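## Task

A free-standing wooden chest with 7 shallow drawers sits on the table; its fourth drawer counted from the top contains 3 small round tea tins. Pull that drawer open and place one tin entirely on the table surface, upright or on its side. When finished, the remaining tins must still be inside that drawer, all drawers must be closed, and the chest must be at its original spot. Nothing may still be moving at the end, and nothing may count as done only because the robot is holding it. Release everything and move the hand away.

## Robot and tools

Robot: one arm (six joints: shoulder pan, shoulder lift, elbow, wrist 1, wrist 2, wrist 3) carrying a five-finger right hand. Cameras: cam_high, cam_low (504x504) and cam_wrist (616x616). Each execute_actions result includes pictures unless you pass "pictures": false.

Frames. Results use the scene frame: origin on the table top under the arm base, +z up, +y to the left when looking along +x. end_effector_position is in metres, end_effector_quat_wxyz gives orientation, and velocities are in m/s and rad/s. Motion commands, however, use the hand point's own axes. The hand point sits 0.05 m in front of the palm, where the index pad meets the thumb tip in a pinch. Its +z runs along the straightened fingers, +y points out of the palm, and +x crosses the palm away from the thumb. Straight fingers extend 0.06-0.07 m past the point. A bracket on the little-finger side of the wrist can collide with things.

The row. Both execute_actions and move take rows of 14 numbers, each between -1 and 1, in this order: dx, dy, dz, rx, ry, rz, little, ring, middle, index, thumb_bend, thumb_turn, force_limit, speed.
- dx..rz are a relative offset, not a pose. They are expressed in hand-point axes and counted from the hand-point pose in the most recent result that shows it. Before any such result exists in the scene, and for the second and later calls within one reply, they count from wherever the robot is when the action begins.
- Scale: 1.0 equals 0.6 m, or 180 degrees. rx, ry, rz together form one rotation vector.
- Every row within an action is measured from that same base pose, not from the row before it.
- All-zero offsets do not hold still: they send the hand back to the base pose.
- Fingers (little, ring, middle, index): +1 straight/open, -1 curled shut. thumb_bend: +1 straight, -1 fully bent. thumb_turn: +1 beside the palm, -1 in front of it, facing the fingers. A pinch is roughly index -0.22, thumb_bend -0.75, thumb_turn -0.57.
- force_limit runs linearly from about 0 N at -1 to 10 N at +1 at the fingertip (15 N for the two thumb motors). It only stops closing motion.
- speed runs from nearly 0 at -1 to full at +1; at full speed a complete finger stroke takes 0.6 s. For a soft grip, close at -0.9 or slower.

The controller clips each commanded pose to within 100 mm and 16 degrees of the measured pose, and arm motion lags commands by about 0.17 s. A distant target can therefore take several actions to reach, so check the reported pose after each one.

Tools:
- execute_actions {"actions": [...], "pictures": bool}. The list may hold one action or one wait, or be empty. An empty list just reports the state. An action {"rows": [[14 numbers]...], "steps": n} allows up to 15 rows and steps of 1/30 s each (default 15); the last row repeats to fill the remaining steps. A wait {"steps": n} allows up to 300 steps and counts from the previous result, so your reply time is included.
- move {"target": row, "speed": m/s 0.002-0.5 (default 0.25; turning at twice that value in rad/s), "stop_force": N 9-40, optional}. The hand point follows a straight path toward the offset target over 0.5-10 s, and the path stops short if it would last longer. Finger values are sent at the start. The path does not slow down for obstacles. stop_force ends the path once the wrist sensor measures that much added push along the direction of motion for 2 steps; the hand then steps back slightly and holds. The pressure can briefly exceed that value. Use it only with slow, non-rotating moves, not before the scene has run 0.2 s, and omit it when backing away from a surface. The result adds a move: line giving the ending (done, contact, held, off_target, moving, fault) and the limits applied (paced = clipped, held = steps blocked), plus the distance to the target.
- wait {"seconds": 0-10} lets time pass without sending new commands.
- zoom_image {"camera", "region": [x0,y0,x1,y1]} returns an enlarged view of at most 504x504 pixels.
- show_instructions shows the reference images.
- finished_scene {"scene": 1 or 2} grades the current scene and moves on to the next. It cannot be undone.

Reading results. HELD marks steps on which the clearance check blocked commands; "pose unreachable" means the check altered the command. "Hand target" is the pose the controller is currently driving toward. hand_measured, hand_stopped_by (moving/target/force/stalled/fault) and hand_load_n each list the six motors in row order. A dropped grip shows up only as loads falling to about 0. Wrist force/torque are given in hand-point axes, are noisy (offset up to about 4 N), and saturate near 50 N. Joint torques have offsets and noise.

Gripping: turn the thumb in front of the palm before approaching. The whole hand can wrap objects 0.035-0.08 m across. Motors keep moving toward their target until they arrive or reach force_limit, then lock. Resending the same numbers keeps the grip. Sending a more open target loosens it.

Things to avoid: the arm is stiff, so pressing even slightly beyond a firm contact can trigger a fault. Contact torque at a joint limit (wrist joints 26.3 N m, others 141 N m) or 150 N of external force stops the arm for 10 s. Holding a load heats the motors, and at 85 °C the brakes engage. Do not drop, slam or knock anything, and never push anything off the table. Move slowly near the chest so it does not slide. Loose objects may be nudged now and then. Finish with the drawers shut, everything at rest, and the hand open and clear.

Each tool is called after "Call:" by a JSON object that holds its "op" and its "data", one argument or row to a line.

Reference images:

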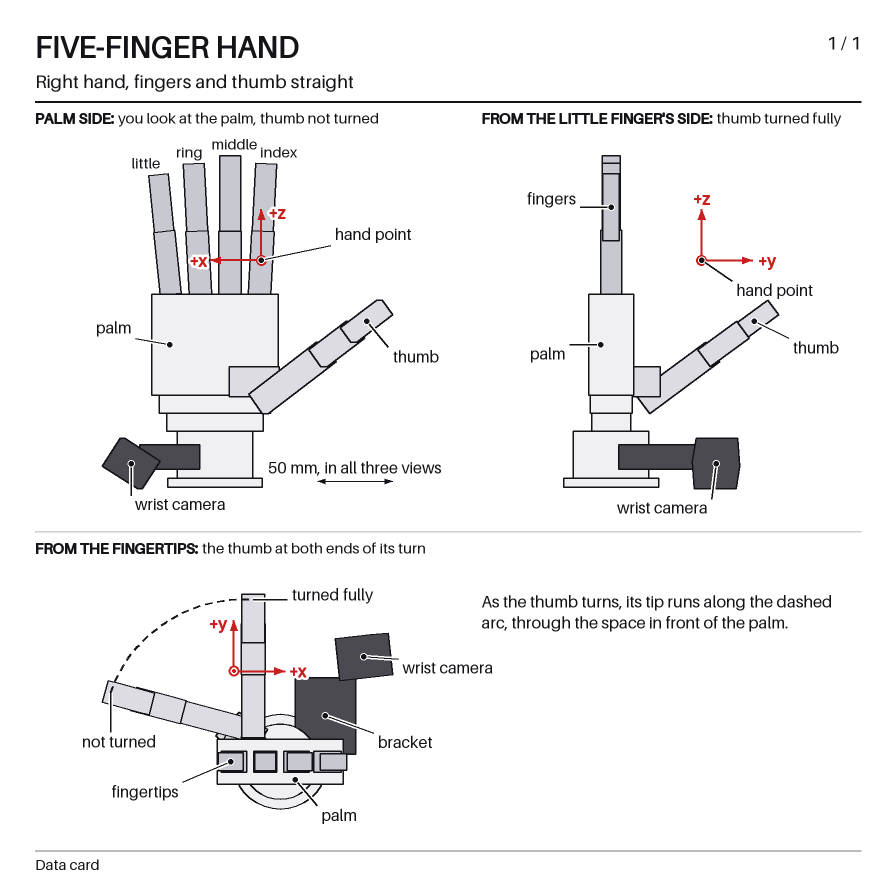

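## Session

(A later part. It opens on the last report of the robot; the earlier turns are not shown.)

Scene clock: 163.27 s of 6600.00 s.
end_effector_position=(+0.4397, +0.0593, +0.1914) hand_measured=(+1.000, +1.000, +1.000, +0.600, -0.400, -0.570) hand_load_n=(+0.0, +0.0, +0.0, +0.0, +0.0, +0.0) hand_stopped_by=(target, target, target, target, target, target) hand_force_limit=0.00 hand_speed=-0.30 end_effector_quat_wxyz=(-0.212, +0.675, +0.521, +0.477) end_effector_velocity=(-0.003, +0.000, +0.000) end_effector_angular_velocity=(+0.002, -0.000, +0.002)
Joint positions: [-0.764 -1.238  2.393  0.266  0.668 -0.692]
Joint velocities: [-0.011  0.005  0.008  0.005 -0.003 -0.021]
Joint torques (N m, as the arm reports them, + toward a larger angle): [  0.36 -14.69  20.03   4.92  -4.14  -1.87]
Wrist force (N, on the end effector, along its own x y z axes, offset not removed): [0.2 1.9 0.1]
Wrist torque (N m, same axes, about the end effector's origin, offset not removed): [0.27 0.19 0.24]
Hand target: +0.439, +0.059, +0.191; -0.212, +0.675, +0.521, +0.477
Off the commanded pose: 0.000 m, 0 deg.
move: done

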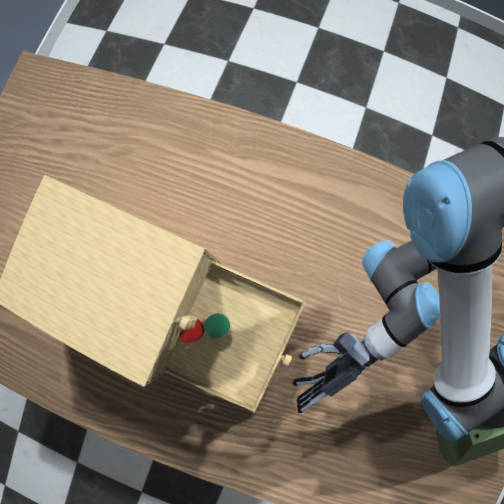

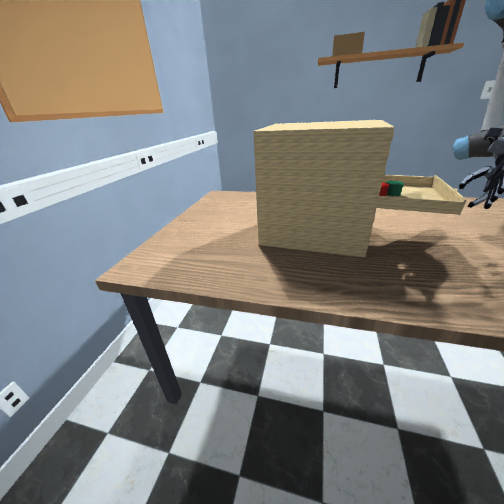

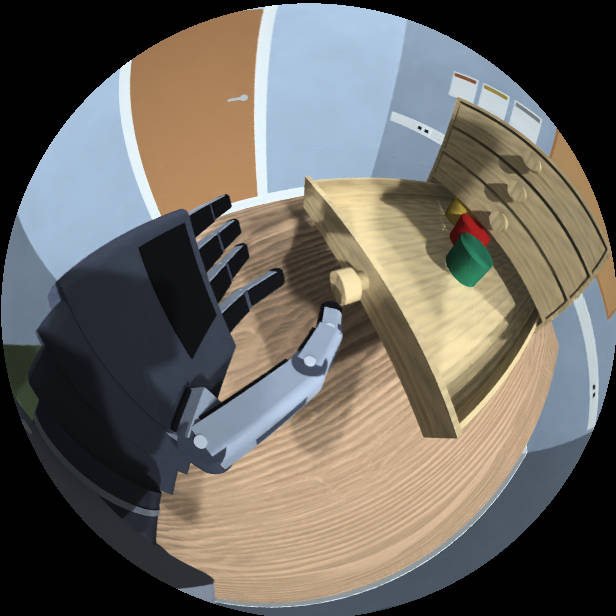

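Call:
{"op": "move", "data": {
  "target": [0.218,0.158,-0.023,0.1,-0.072,-0.113,1,1,1,0.6,-0.4,-0.57,0,0],
  "speed": 0.2
}}

Call:
{"op": "move", "data": {
  "target": [0,0,0,0.4,-0.29,-0.45,1,1,1,0.6,-0.4,-0.57,0,0],
  "speed": 0.4
}}

Scene clock: 171.03 s of 6600.00 s.
end_effector_position=(+0.5197, +0.0790, +0.3308) hand_measured=(+1.000, +1.000, +1.000, +0.600, -0.400, -0.570) hand_load_n=(+0.0, +0.0, +0.0, +0.0, +0.0, +0.0) hand_stopped_by=(target, target, target, target, target, target) hand_force_limit=0.00 hand_speed=0.00 end_effector_quat_wxyz=(-0.168, +0.581, +0.719, +0.342) end_effector_velocity=(+0.002, +0.001, +0.002) end_effector_angular_velocity=(-0.008, +0.003, +0.008)
Joint positions: [-0.197 -1.497  1.939  0.74   1.198 -0.463]
Joint velocities: [ 0.011  0.004 -0.014  0.012  0.013  0.004]
Joint torques (N m, as the arm reports them, + toward a larger angle): [ 25.59 -14.5  -24.19   4.54   1.21   1.65]
Wrist force (N, on the end effector, along its own x y z axes, offset not removed): [3.0 -0.4 -0.7]
Wrist torque (N m, same axes, about the end effector's origin, offset not removed): [0.02 -0.15 0.59]
Hand target: +0.520, +0.079, +0.331; -0.168, +0.581, +0.719, +0.342
Off the commanded pose: 0.000 m, 0 deg.
After step 90, 2.93 s passed at rest.
move: done

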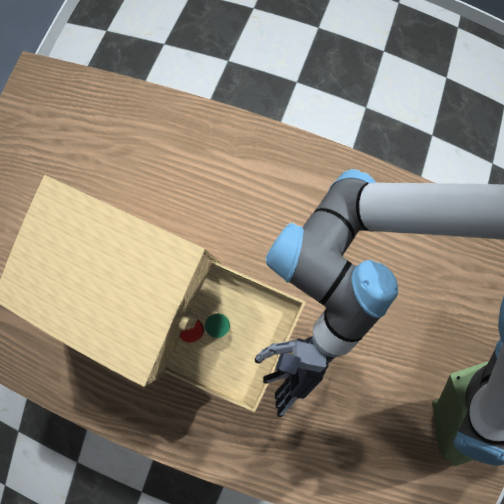

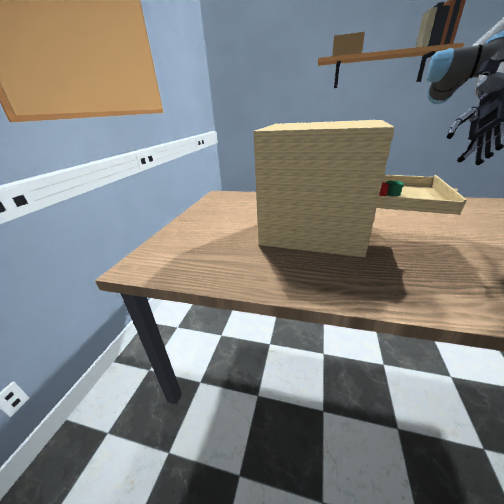

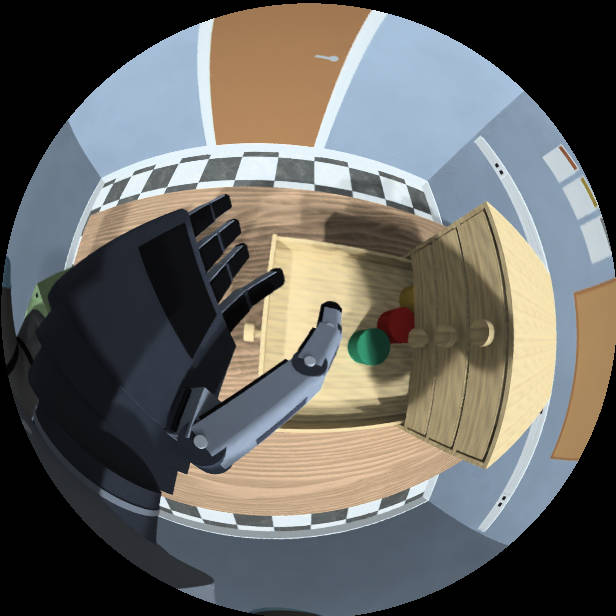

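Scene clock: 174.27 s of 6600.00 s.
end_effector_position=(+0.5199, +0.0789, +0.3308) hand_measured=(+1.000, +1.000, +1.000, +0.600, -0.400, -0.570) hand_load_n=(+0.0, +0.0, +0.0, +0.0, +0.0, +0.0) hand_stopped_by=(target, target, target, target, target, target) hand_force_limit=0.00 hand_speed=0.00 end_effector_quat_wxyz=(+0.084, -0.088, +0.938, -0.323) end_effector_velocity=(+0.000, +0.000, -0.001) end_effector_angular_velocity=(-0.007, -0.003, +0.012)
Joint positions: [ 0.451 -1.003  1.597  1.14   2.809 -1.108]
Joint velocities: [ 0.001  0.     0.002 -0.016  0.009 -0.023]
Joint torques (N m, as the arm reports them, + toward a larger angle): [ 33.62 -37.1    0.53  -0.24   3.61  -1.91]
Wrist force (N, on the end effector, along its own x y z axes, offset not removed): [0.0 2.1 -0.4]
Wrist torque (N m, same axes, about the end effector's origin, offset not removed): [0.30 0.27 0.34]
Hand target: +0.520, +0.079, +0.331; +0.085, -0.089, +0.938, -0.324
Off the commanded pose: 0.000 m, 0 deg.
move: done

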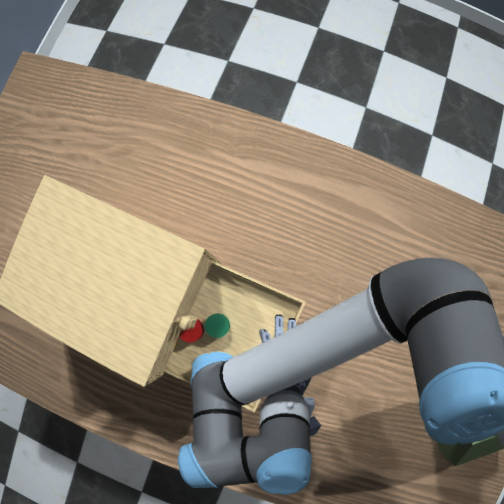

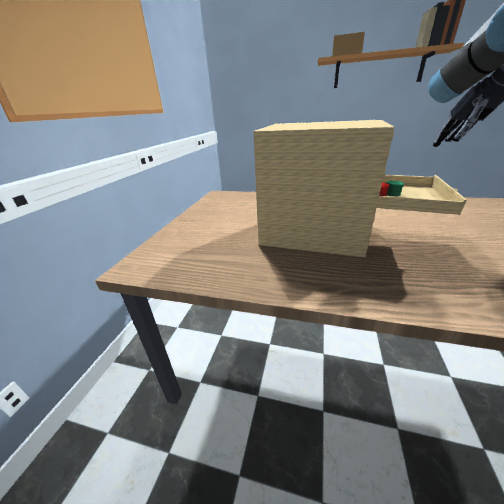

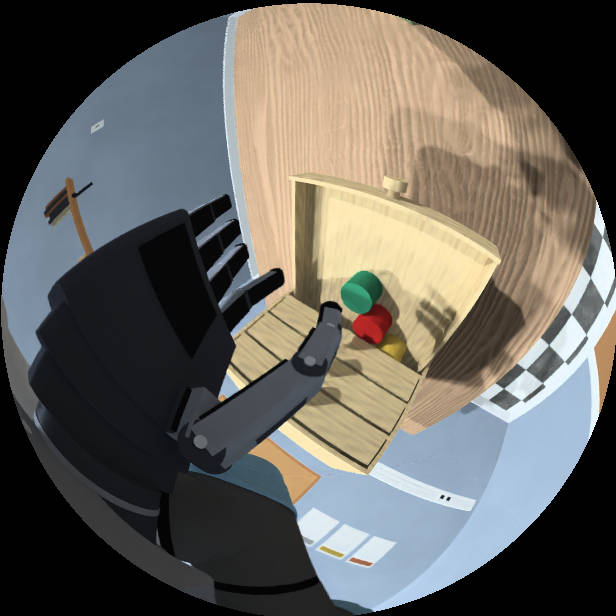

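Call:
{"op": "move", "data": {
  "target": [-0.133,-0.009,0.091,0.09,-0.112,-0.144,1,1,1,0.6,-0.45,-0.57,0,0],
  "speed": 0.15
}}

Scene clock: 182.20 s of 6600.00 s.
end_effector_position=(+0.6095, +0.0599, +0.2998) hand_measured=(+1.000, +1.000, +1.000, +0.600, -0.450, -0.570) hand_load_n=(+0.0, +0.0, +0.0, +0.0, +0.0, +0.0) hand_stopped_by=(target, target, target, target, target, target) hand_force_limit=0.00 hand_speed=0.00 end_effector_quat_wxyz=(+0.182, -0.337, +0.812, -0.440) end_effector_velocity=(+0.001, +0.000, -0.000) end_effector_angular_velocity=(-0.009, -0.012, +0.004)
Joint positions: [ 0.334 -1.267  1.807 -0.495  2.756 -3.213]
Joint velocities: [-0.    -0.006  0.018 -0.05  -0.006 -0.035]
Joint torques (N m, as the arm reports them, + toward a larger angle): [  7.89 -39.08   1.01  -2.34  -2.81  -1.9 ]
Wrist force (N, on the end effector, along its own x y z axes, offset not removed): [1.2 1.0 -1.1]
Wrist torque (N m, same axes, about the end effector's origin, offset not removed): [0.19 0.12 0.41]
Hand target: +0.609, +0.060, +0.300; +0.183, -0.337, +0.812, -0.441
Off the commanded pose: 0.000 m, 0 deg.
After step 90, 2.00 s passed at rest.
move: done

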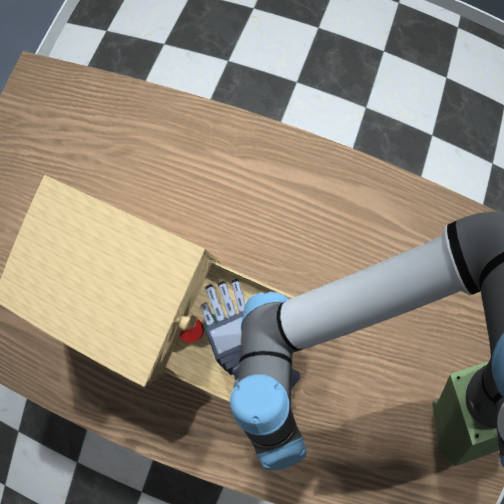

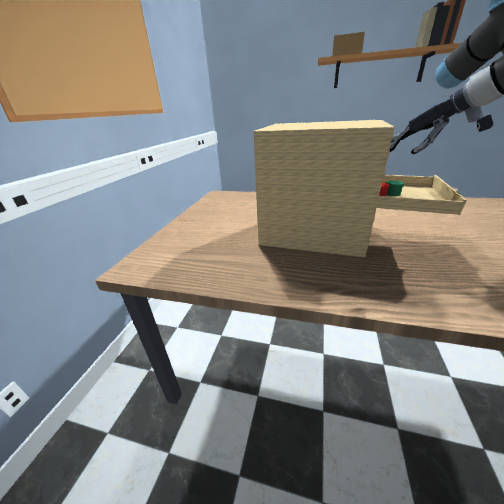

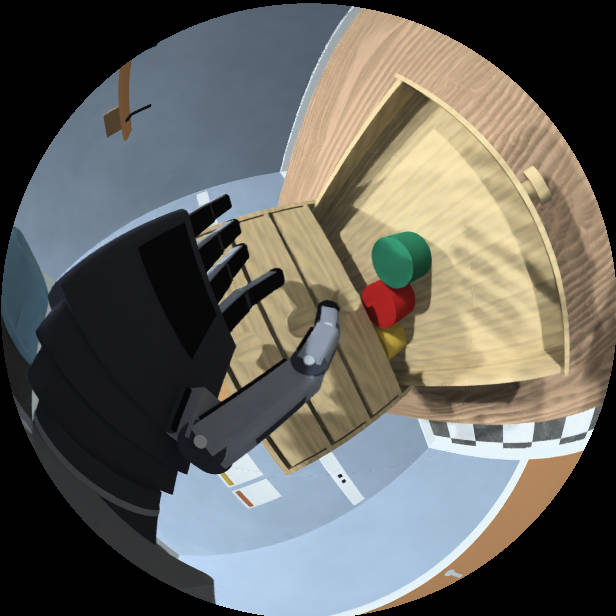

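Call:
{"op": "move", "data": {
  "target": [-0.009,0.0657,0.0673,0,0,0,-1,-1,-1,0.6,-0.45,-0.57,0,0],
  "speed": 0.08
}}

Call:
{"op": "zoom_image", "data": {
  "camera": "cam_wrist",
  "region": [200, 160, 440, 400]
}}

Scene clock: 188.17 s of 6600.00 s.
end_effector_position=(+0.6220, +0.0550, +0.2448) hand_measured=(-1.000, -1.000, -1.000, +0.600, -0.450, -0.570) hand_load_n=(+0.0, +0.0, +0.0, +0.0, +0.0, +0.0) hand_stopped_by=(target, target, target, target, target, target) hand_force_limit=0.00 hand_speed=0.00 end_effector_quat_wxyz=(+0.182, -0.337, +0.812, -0.440) end_effector_velocity=(+0.000, -0.000, -0.000) end_effector_angular_velocity=(-0.000, -0.000, -0.001)
Joint positions: [ 0.257 -1.2    1.835 -0.597  2.678 -3.221]
Joint velocities: [-0.001  0.    -0.    -0.001 -0.     0.   ]
Joint torques (N m, as the arm reports them, + toward a larger angle): [  6.94 -18.21   1.18  -2.58  -2.75  -1.74]
Wrist force (N, on the end effector, along its own x y z axes, offset not removed): [2.8 3.0 0.2]
Wrist torque (N m, same axes, about the end effector's origin, offset not removed): [0.59 -0.17 0.51]
Hand target: +0.622, +0.055, +0.245; +0.182, -0.337, +0.812, -0.440
Off the commanded pose: 0.000 m, 0 deg.
After step 90, 1.47 s passed at rest.
move: done

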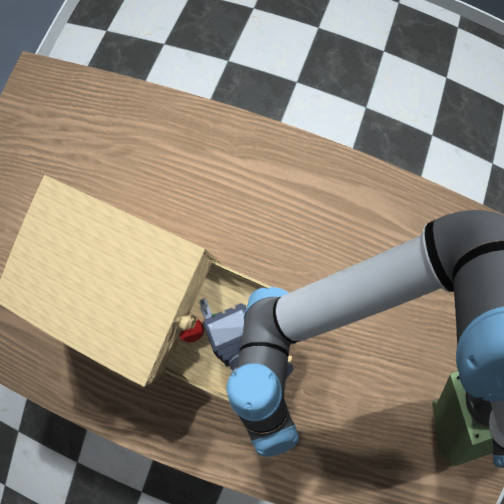

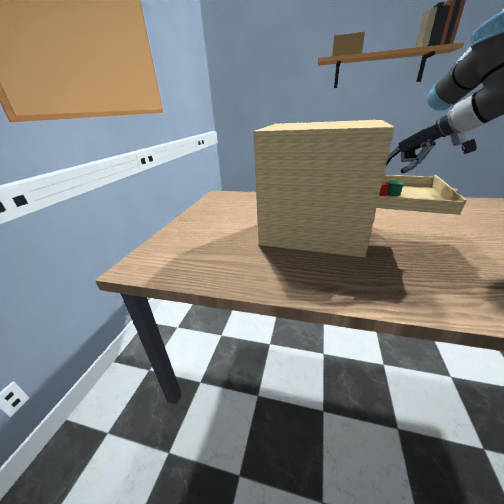

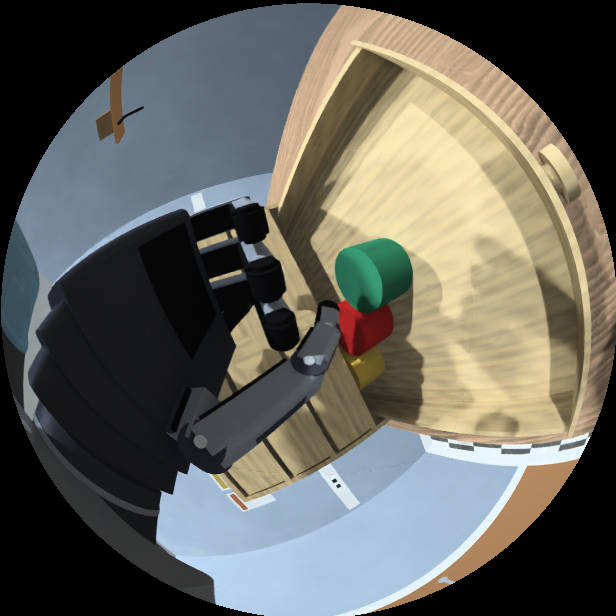

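Region (200, 160, 440, 400) of cam_wrist's 616x616 image, scaled by 2.100, with more detail than that image has.

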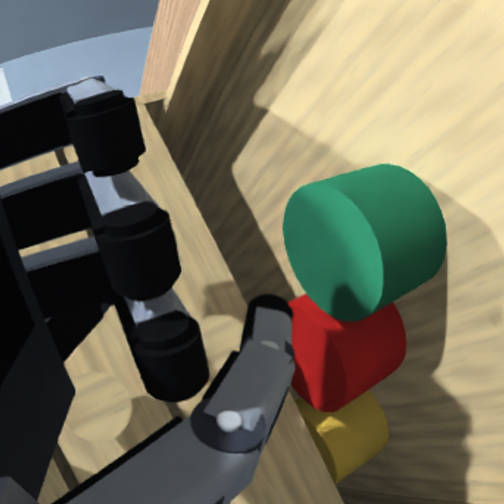

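Call:
{"op": "move", "data": {
  "target": [0,0.049,0.0163,0,0,0,-1,-1,1,0.75,-0.35,-0.57,0,0],
  "speed": 0.05
}}

Call:
{"op": "zoom_image", "data": {
  "camera": "cam_wrist",
  "region": [200, 160, 440, 400]
}}

Scene clock: 195.83 s of 6600.00 s.
end_effector_position=(+0.6162, +0.0607, +0.2144) hand_measured=(-1.000, -1.000, -0.242, +0.750, -0.350, -0.570) hand_load_n=(+0.0, +0.0, -19.0, +0.0, +0.0, +0.0) hand_stopped_by=(target, target, stalled, target, target, target) hand_force_limit=0.00 hand_speed=0.00 end_effector_quat_wxyz=(+0.182, -0.337, +0.812, -0.440) end_effector_velocity=(-0.000, +0.000, -0.000) end_effector_angular_velocity=(+0.000, -0.001, +0.000)
Joint positions: [ 0.236 -1.158  1.867 -0.672  2.657 -3.222]
Joint velocities: [ 0.001  0.     0.001 -0.002  0.    -0.   ]
Joint torques (N m, as the arm reports them, + toward a larger angle): [  0.99 -12.34  -9.46  -0.35  -0.29  -1.78]
Wrist force (N, on the end effector, along its own x y z axes, offset not removed): [7.6 -35.9 -23.6]
Wrist torque (N m, same axes, about the end effector's origin, offset not removed): [-0.06 0.64 -0.45]
Hand target: +0.616, +0.061, +0.215; +0.182, -0.337, +0.812, -0.440
Off the commanded pose: 0.000 m, 0 deg.
After step 90, 3.17 s passed at rest.
move: done

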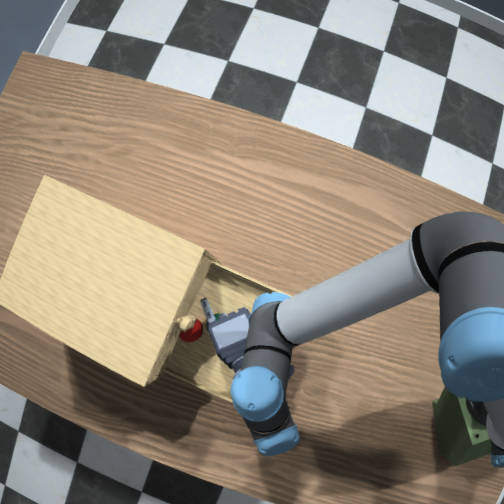

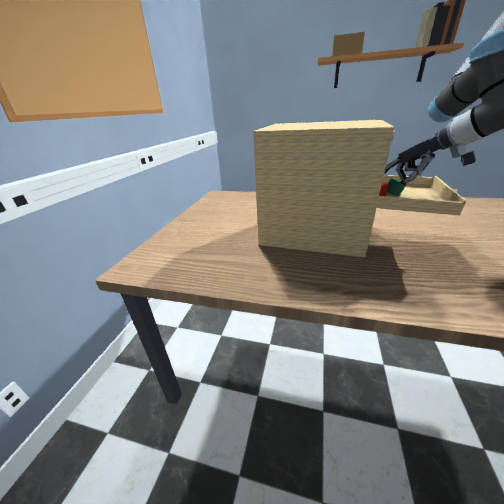

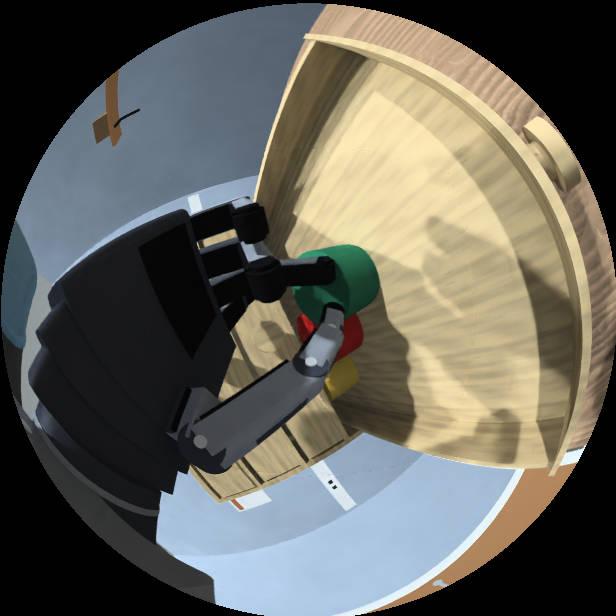

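Region (200, 160, 440, 400) of cam_wrist's 616x616 image, scaled by 2.100, with more detail than that image has.

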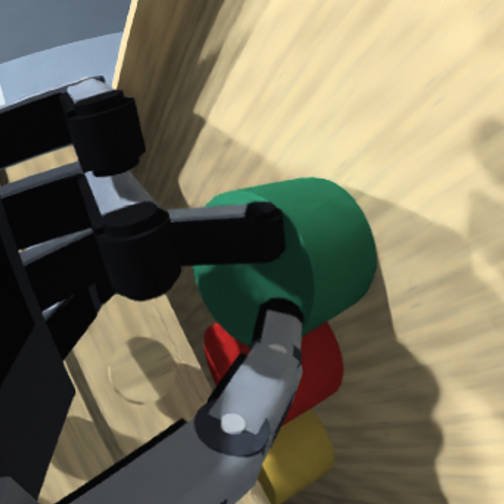

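The middle finger jammed on the tin while opening, so I'm lifting straight up to relieve it.

Call:
{"op": "move", "data": {
  "target": [0,-0.07,-0.0454,0,0,0,-1,-1,1,0.75,-0.35,-0.57,0,0],
  "speed": 0.03
}}

Call:
{"op": "zoom_image", "data": {
  "camera": "cam_wrist",
  "region": [200, 160, 440, 400]
}}

Scene clock: 198.63 s of 6600.00 s.
end_effector_position=(+0.6163, +0.0606, +0.2642) hand_measured=(-1.000, -1.000, -0.238, +0.750, -0.350, -0.570) hand_load_n=(+0.0, +0.0, +0.0, +0.0, +0.0, +0.0) hand_stopped_by=(target, target, stalled, target, target, target) hand_force_limit=0.00 hand_speed=0.00 end_effector_quat_wxyz=(+0.182, -0.337, +0.812, -0.440) end_effector_velocity=(+0.000, +0.000, +0.003) end_effector_angular_velocity=(+0.000, +0.000, +0.000)
Joint positions: [ 0.291 -1.22   1.825 -0.564  2.713 -3.218]
Joint velocities: [ 0.003 -0.003 -0.003  0.007  0.003  0.001]
Joint torques (N m, as the arm reports them, + toward a larger angle): [ 31.55 -40.45 -27.87   1.91   2.14   1.77]
Wrist force (N, on the end effector, along its own x y z axes, offset not removed): [0.6 2.4 1.0]
Wrist torque (N m, same axes, about the end effector's origin, offset not removed): [0.26 0.14 0.44]
Hand target: +0.616, +0.061, +0.264; +0.182, -0.337, +0.812, -0.440
Off the commanded pose: 0.000 m, 0 deg.
move: done

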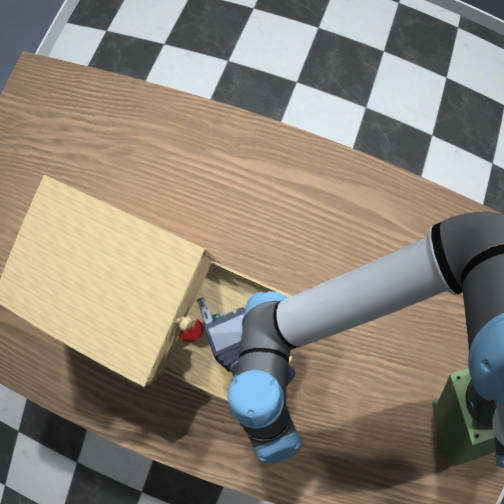

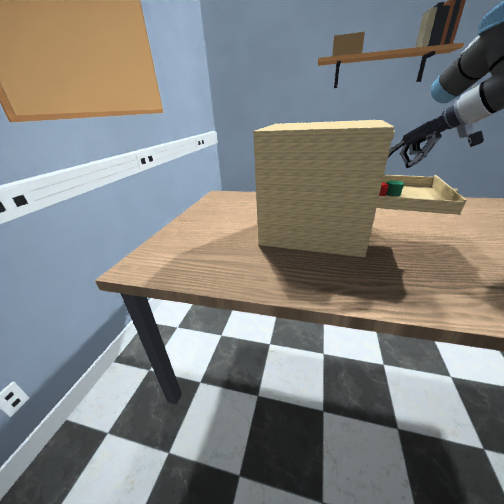

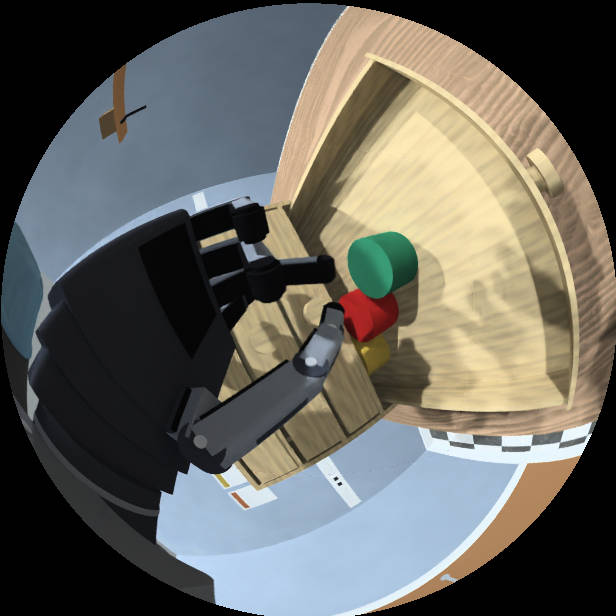

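Region (200, 160, 440, 400) of cam_wrist's 616x616 image, scaled by 2.100, with more detail than that image has.

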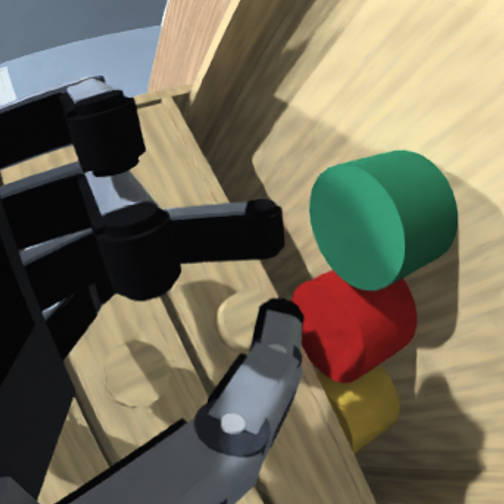

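Call:
{"op": "move", "data": {
  "target": [0.002,0.077,0.049,0,0,0,-1,-1,0.95,0.75,-0.35,-0.57,0,0],
  "speed": 0.04
}}

Call:
{"op": "zoom_image", "data": {
  "camera": "cam_wrist",
  "region": [200, 160, 440, 400]
}}

Call:
{"op": "zoom_image", "data": {
  "camera": "cam_low",
  "region": [360, 120, 480, 220]
}}

Scene clock: 203.60 s of 6600.00 s.
end_effector_position=(+0.6150, +0.0602, +0.2097) hand_measured=(-1.000, -1.000, +0.950, +0.750, -0.350, -0.570) hand_load_n=(+0.0, +0.0, +0.0, +0.0, +0.0, +0.0) hand_stopped_by=(target, target, target, target, target, target) hand_force_limit=0.00 hand_speed=0.00 end_effector_quat_wxyz=(+0.182, -0.337, +0.812, -0.440) end_effector_velocity=(-0.000, -0.000, -0.003) end_effector_angular_velocity=(-0.000, +0.000, +0.000)
Joint positions: [ 0.23  -1.154  1.874 -0.684  2.652 -3.223]
Joint velocities: [-0.003  0.003  0.002 -0.006 -0.003 -0.001]
Joint torques (N m, as the arm reports them, + toward a larger angle): [  6.55 -17.88   4.09  -2.49  -2.67  -1.78]
Wrist force (N, on the end effector, along its own x y z axes, offset not removed): [0.7 2.4 2.5]
Wrist torque (N m, same axes, about the end effector's origin, offset not removed): [0.21 0.10 0.43]
Hand target: +0.615, +0.060, +0.209; +0.182, -0.337, +0.812, -0.440
Off the commanded pose: 0.000 m, 0 deg.
After step 90, 0.23 s passed at rest.
move: done

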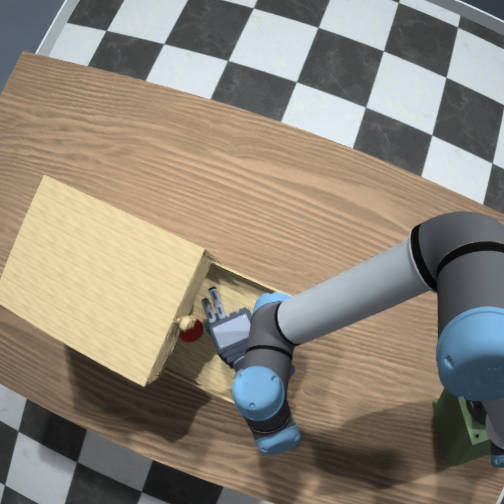

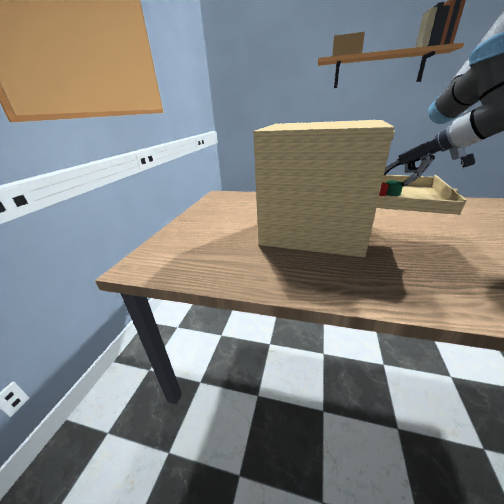

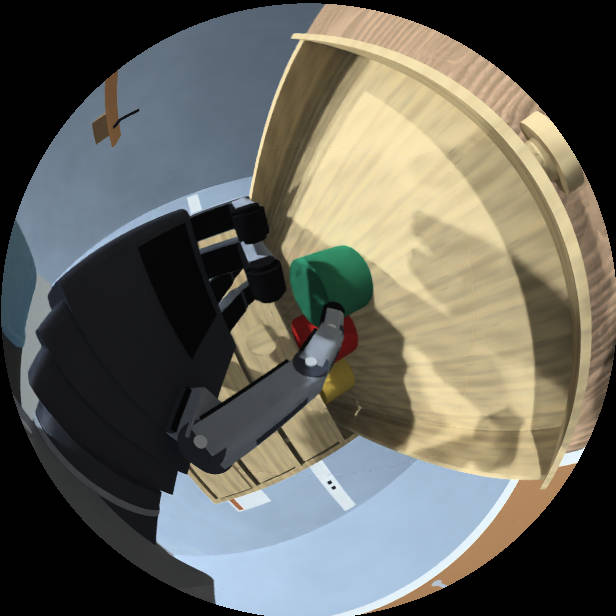

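Region (200, 160, 440, 400) of cam_wrist's 616x616 image, scaled by 2.100, with more detail than that image has.

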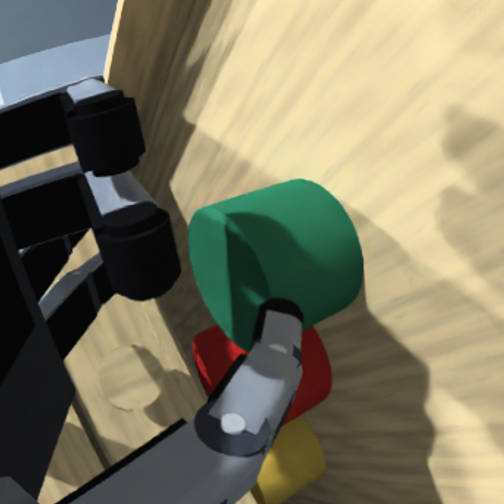

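Region (360, 120, 480, 220) of cam_low's 504x504 image, scaled by 4.200, with more detail than that image has.

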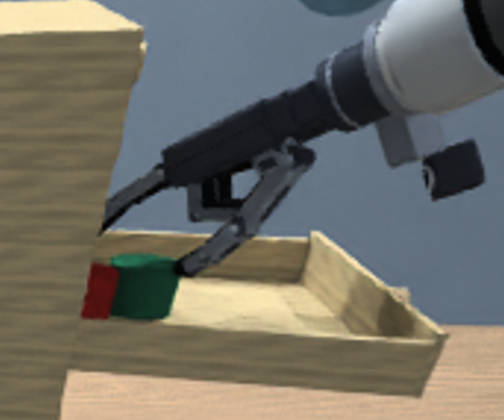

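Call:
{"op": "move", "data": {
  "target": [0,0.0263,0.0115,0,0,0,-1,-1,0.95,0.75,-0.35,-0.57,0,0],
  "speed": 0.015,
  "stop_force": 9
}}

Call:
{"op": "zoom_image", "data": {
  "camera": "cam_wrist",
  "region": [200, 160, 440, 400]
}}

Call:
{"op": "zoom_image", "data": {
  "camera": "cam_low",
  "region": [360, 120, 480, 220]
}}

Call:
{"op": "zoom_image", "data": {
  "camera": "cam_high",
  "region": [160, 260, 260, 360]
}}

Scene clock: 209.47 s of 6600.00 s.
end_effector_position=(+0.6131, +0.0621, +0.1930) hand_measured=(-1.000, -1.000, +0.950, +0.750, -0.350, -0.570) hand_load_n=(+0.0, +0.0, +0.0, +0.0, +0.0, +0.0) hand_stopped_by=(target, target, target, target, target, target) hand_force_limit=0.00 hand_speed=0.00 end_effector_quat_wxyz=(+0.182, -0.337, +0.812, -0.440) end_effector_velocity=(-0.001, +0.000, -0.002) end_effector_angular_velocity=(-0.000, +0.001, +0.000)
Joint positions: [ 0.216 -1.128  1.887 -0.723  2.637 -3.224]
Joint velocities: [-0.002  0.003  0.003 -0.006 -0.002 -0.001]
Joint torques (N m, as the arm reports them, + toward a larger angle): [  6.23 -18.65   3.64  -2.35  -2.8   -1.72]
Wrist force (N, on the end effector, along its own x y z axes, offset not removed): [-0.6 0.9 1.2]
Wrist torque (N m, same axes, about the end effector's origin, offset not removed): [0.09 0.29 0.35]
Hand target: +0.613, +0.062, +0.193; +0.182, -0.337, +0.812, -0.440
Off the commanded pose: 0.000 m, 0 deg.
After step 90, 1.47 s passed at rest.
move: done

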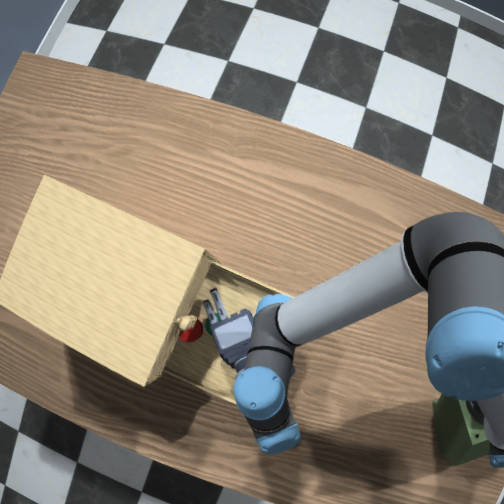

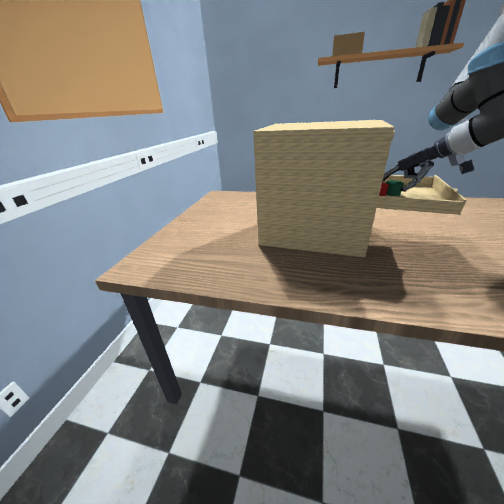

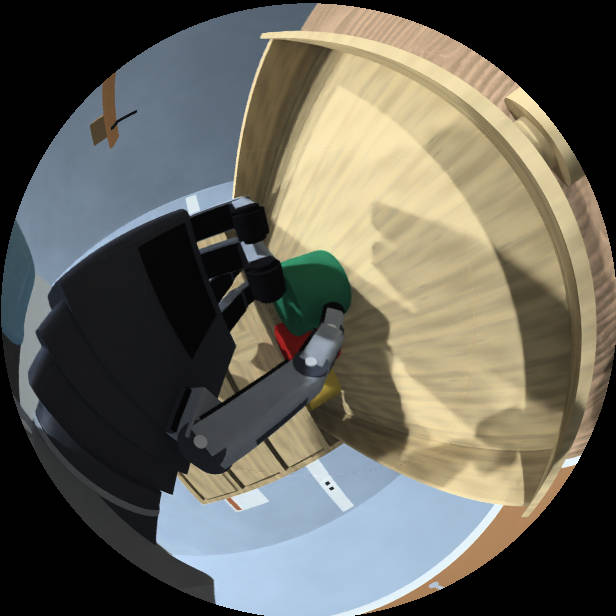

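Region (200, 160, 440, 400) of cam_wrist's 616x616 image, scaled by 2.100, with more detail than that image has.

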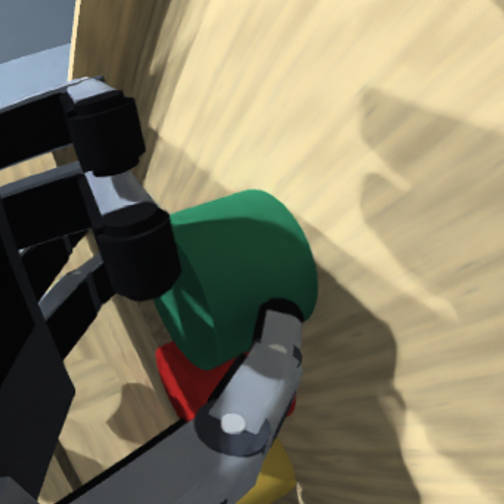

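Region (360, 120, 480, 220) of cam_low's 504x504 image, scaled by 4.200, with more detail than that image has.

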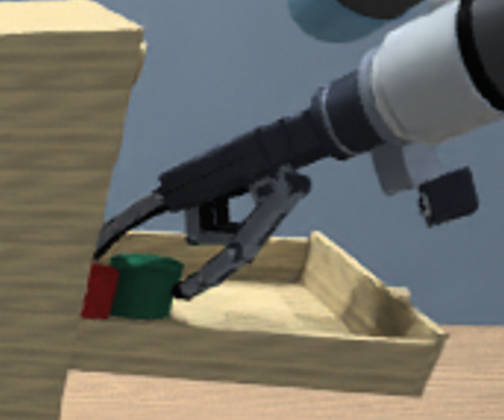

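Region (160, 260, 260, 360) of cam_high's 504x504 image, scaled by 5.040, with more detail than that image has.

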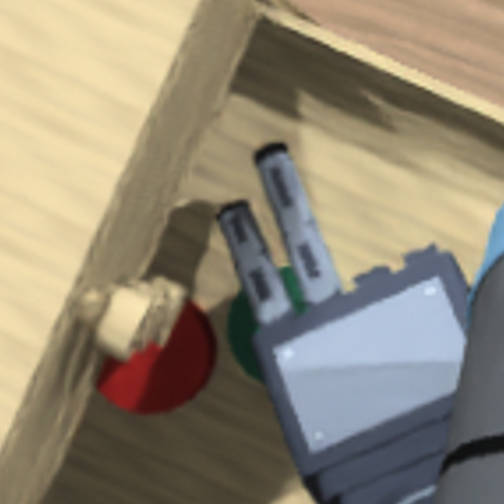

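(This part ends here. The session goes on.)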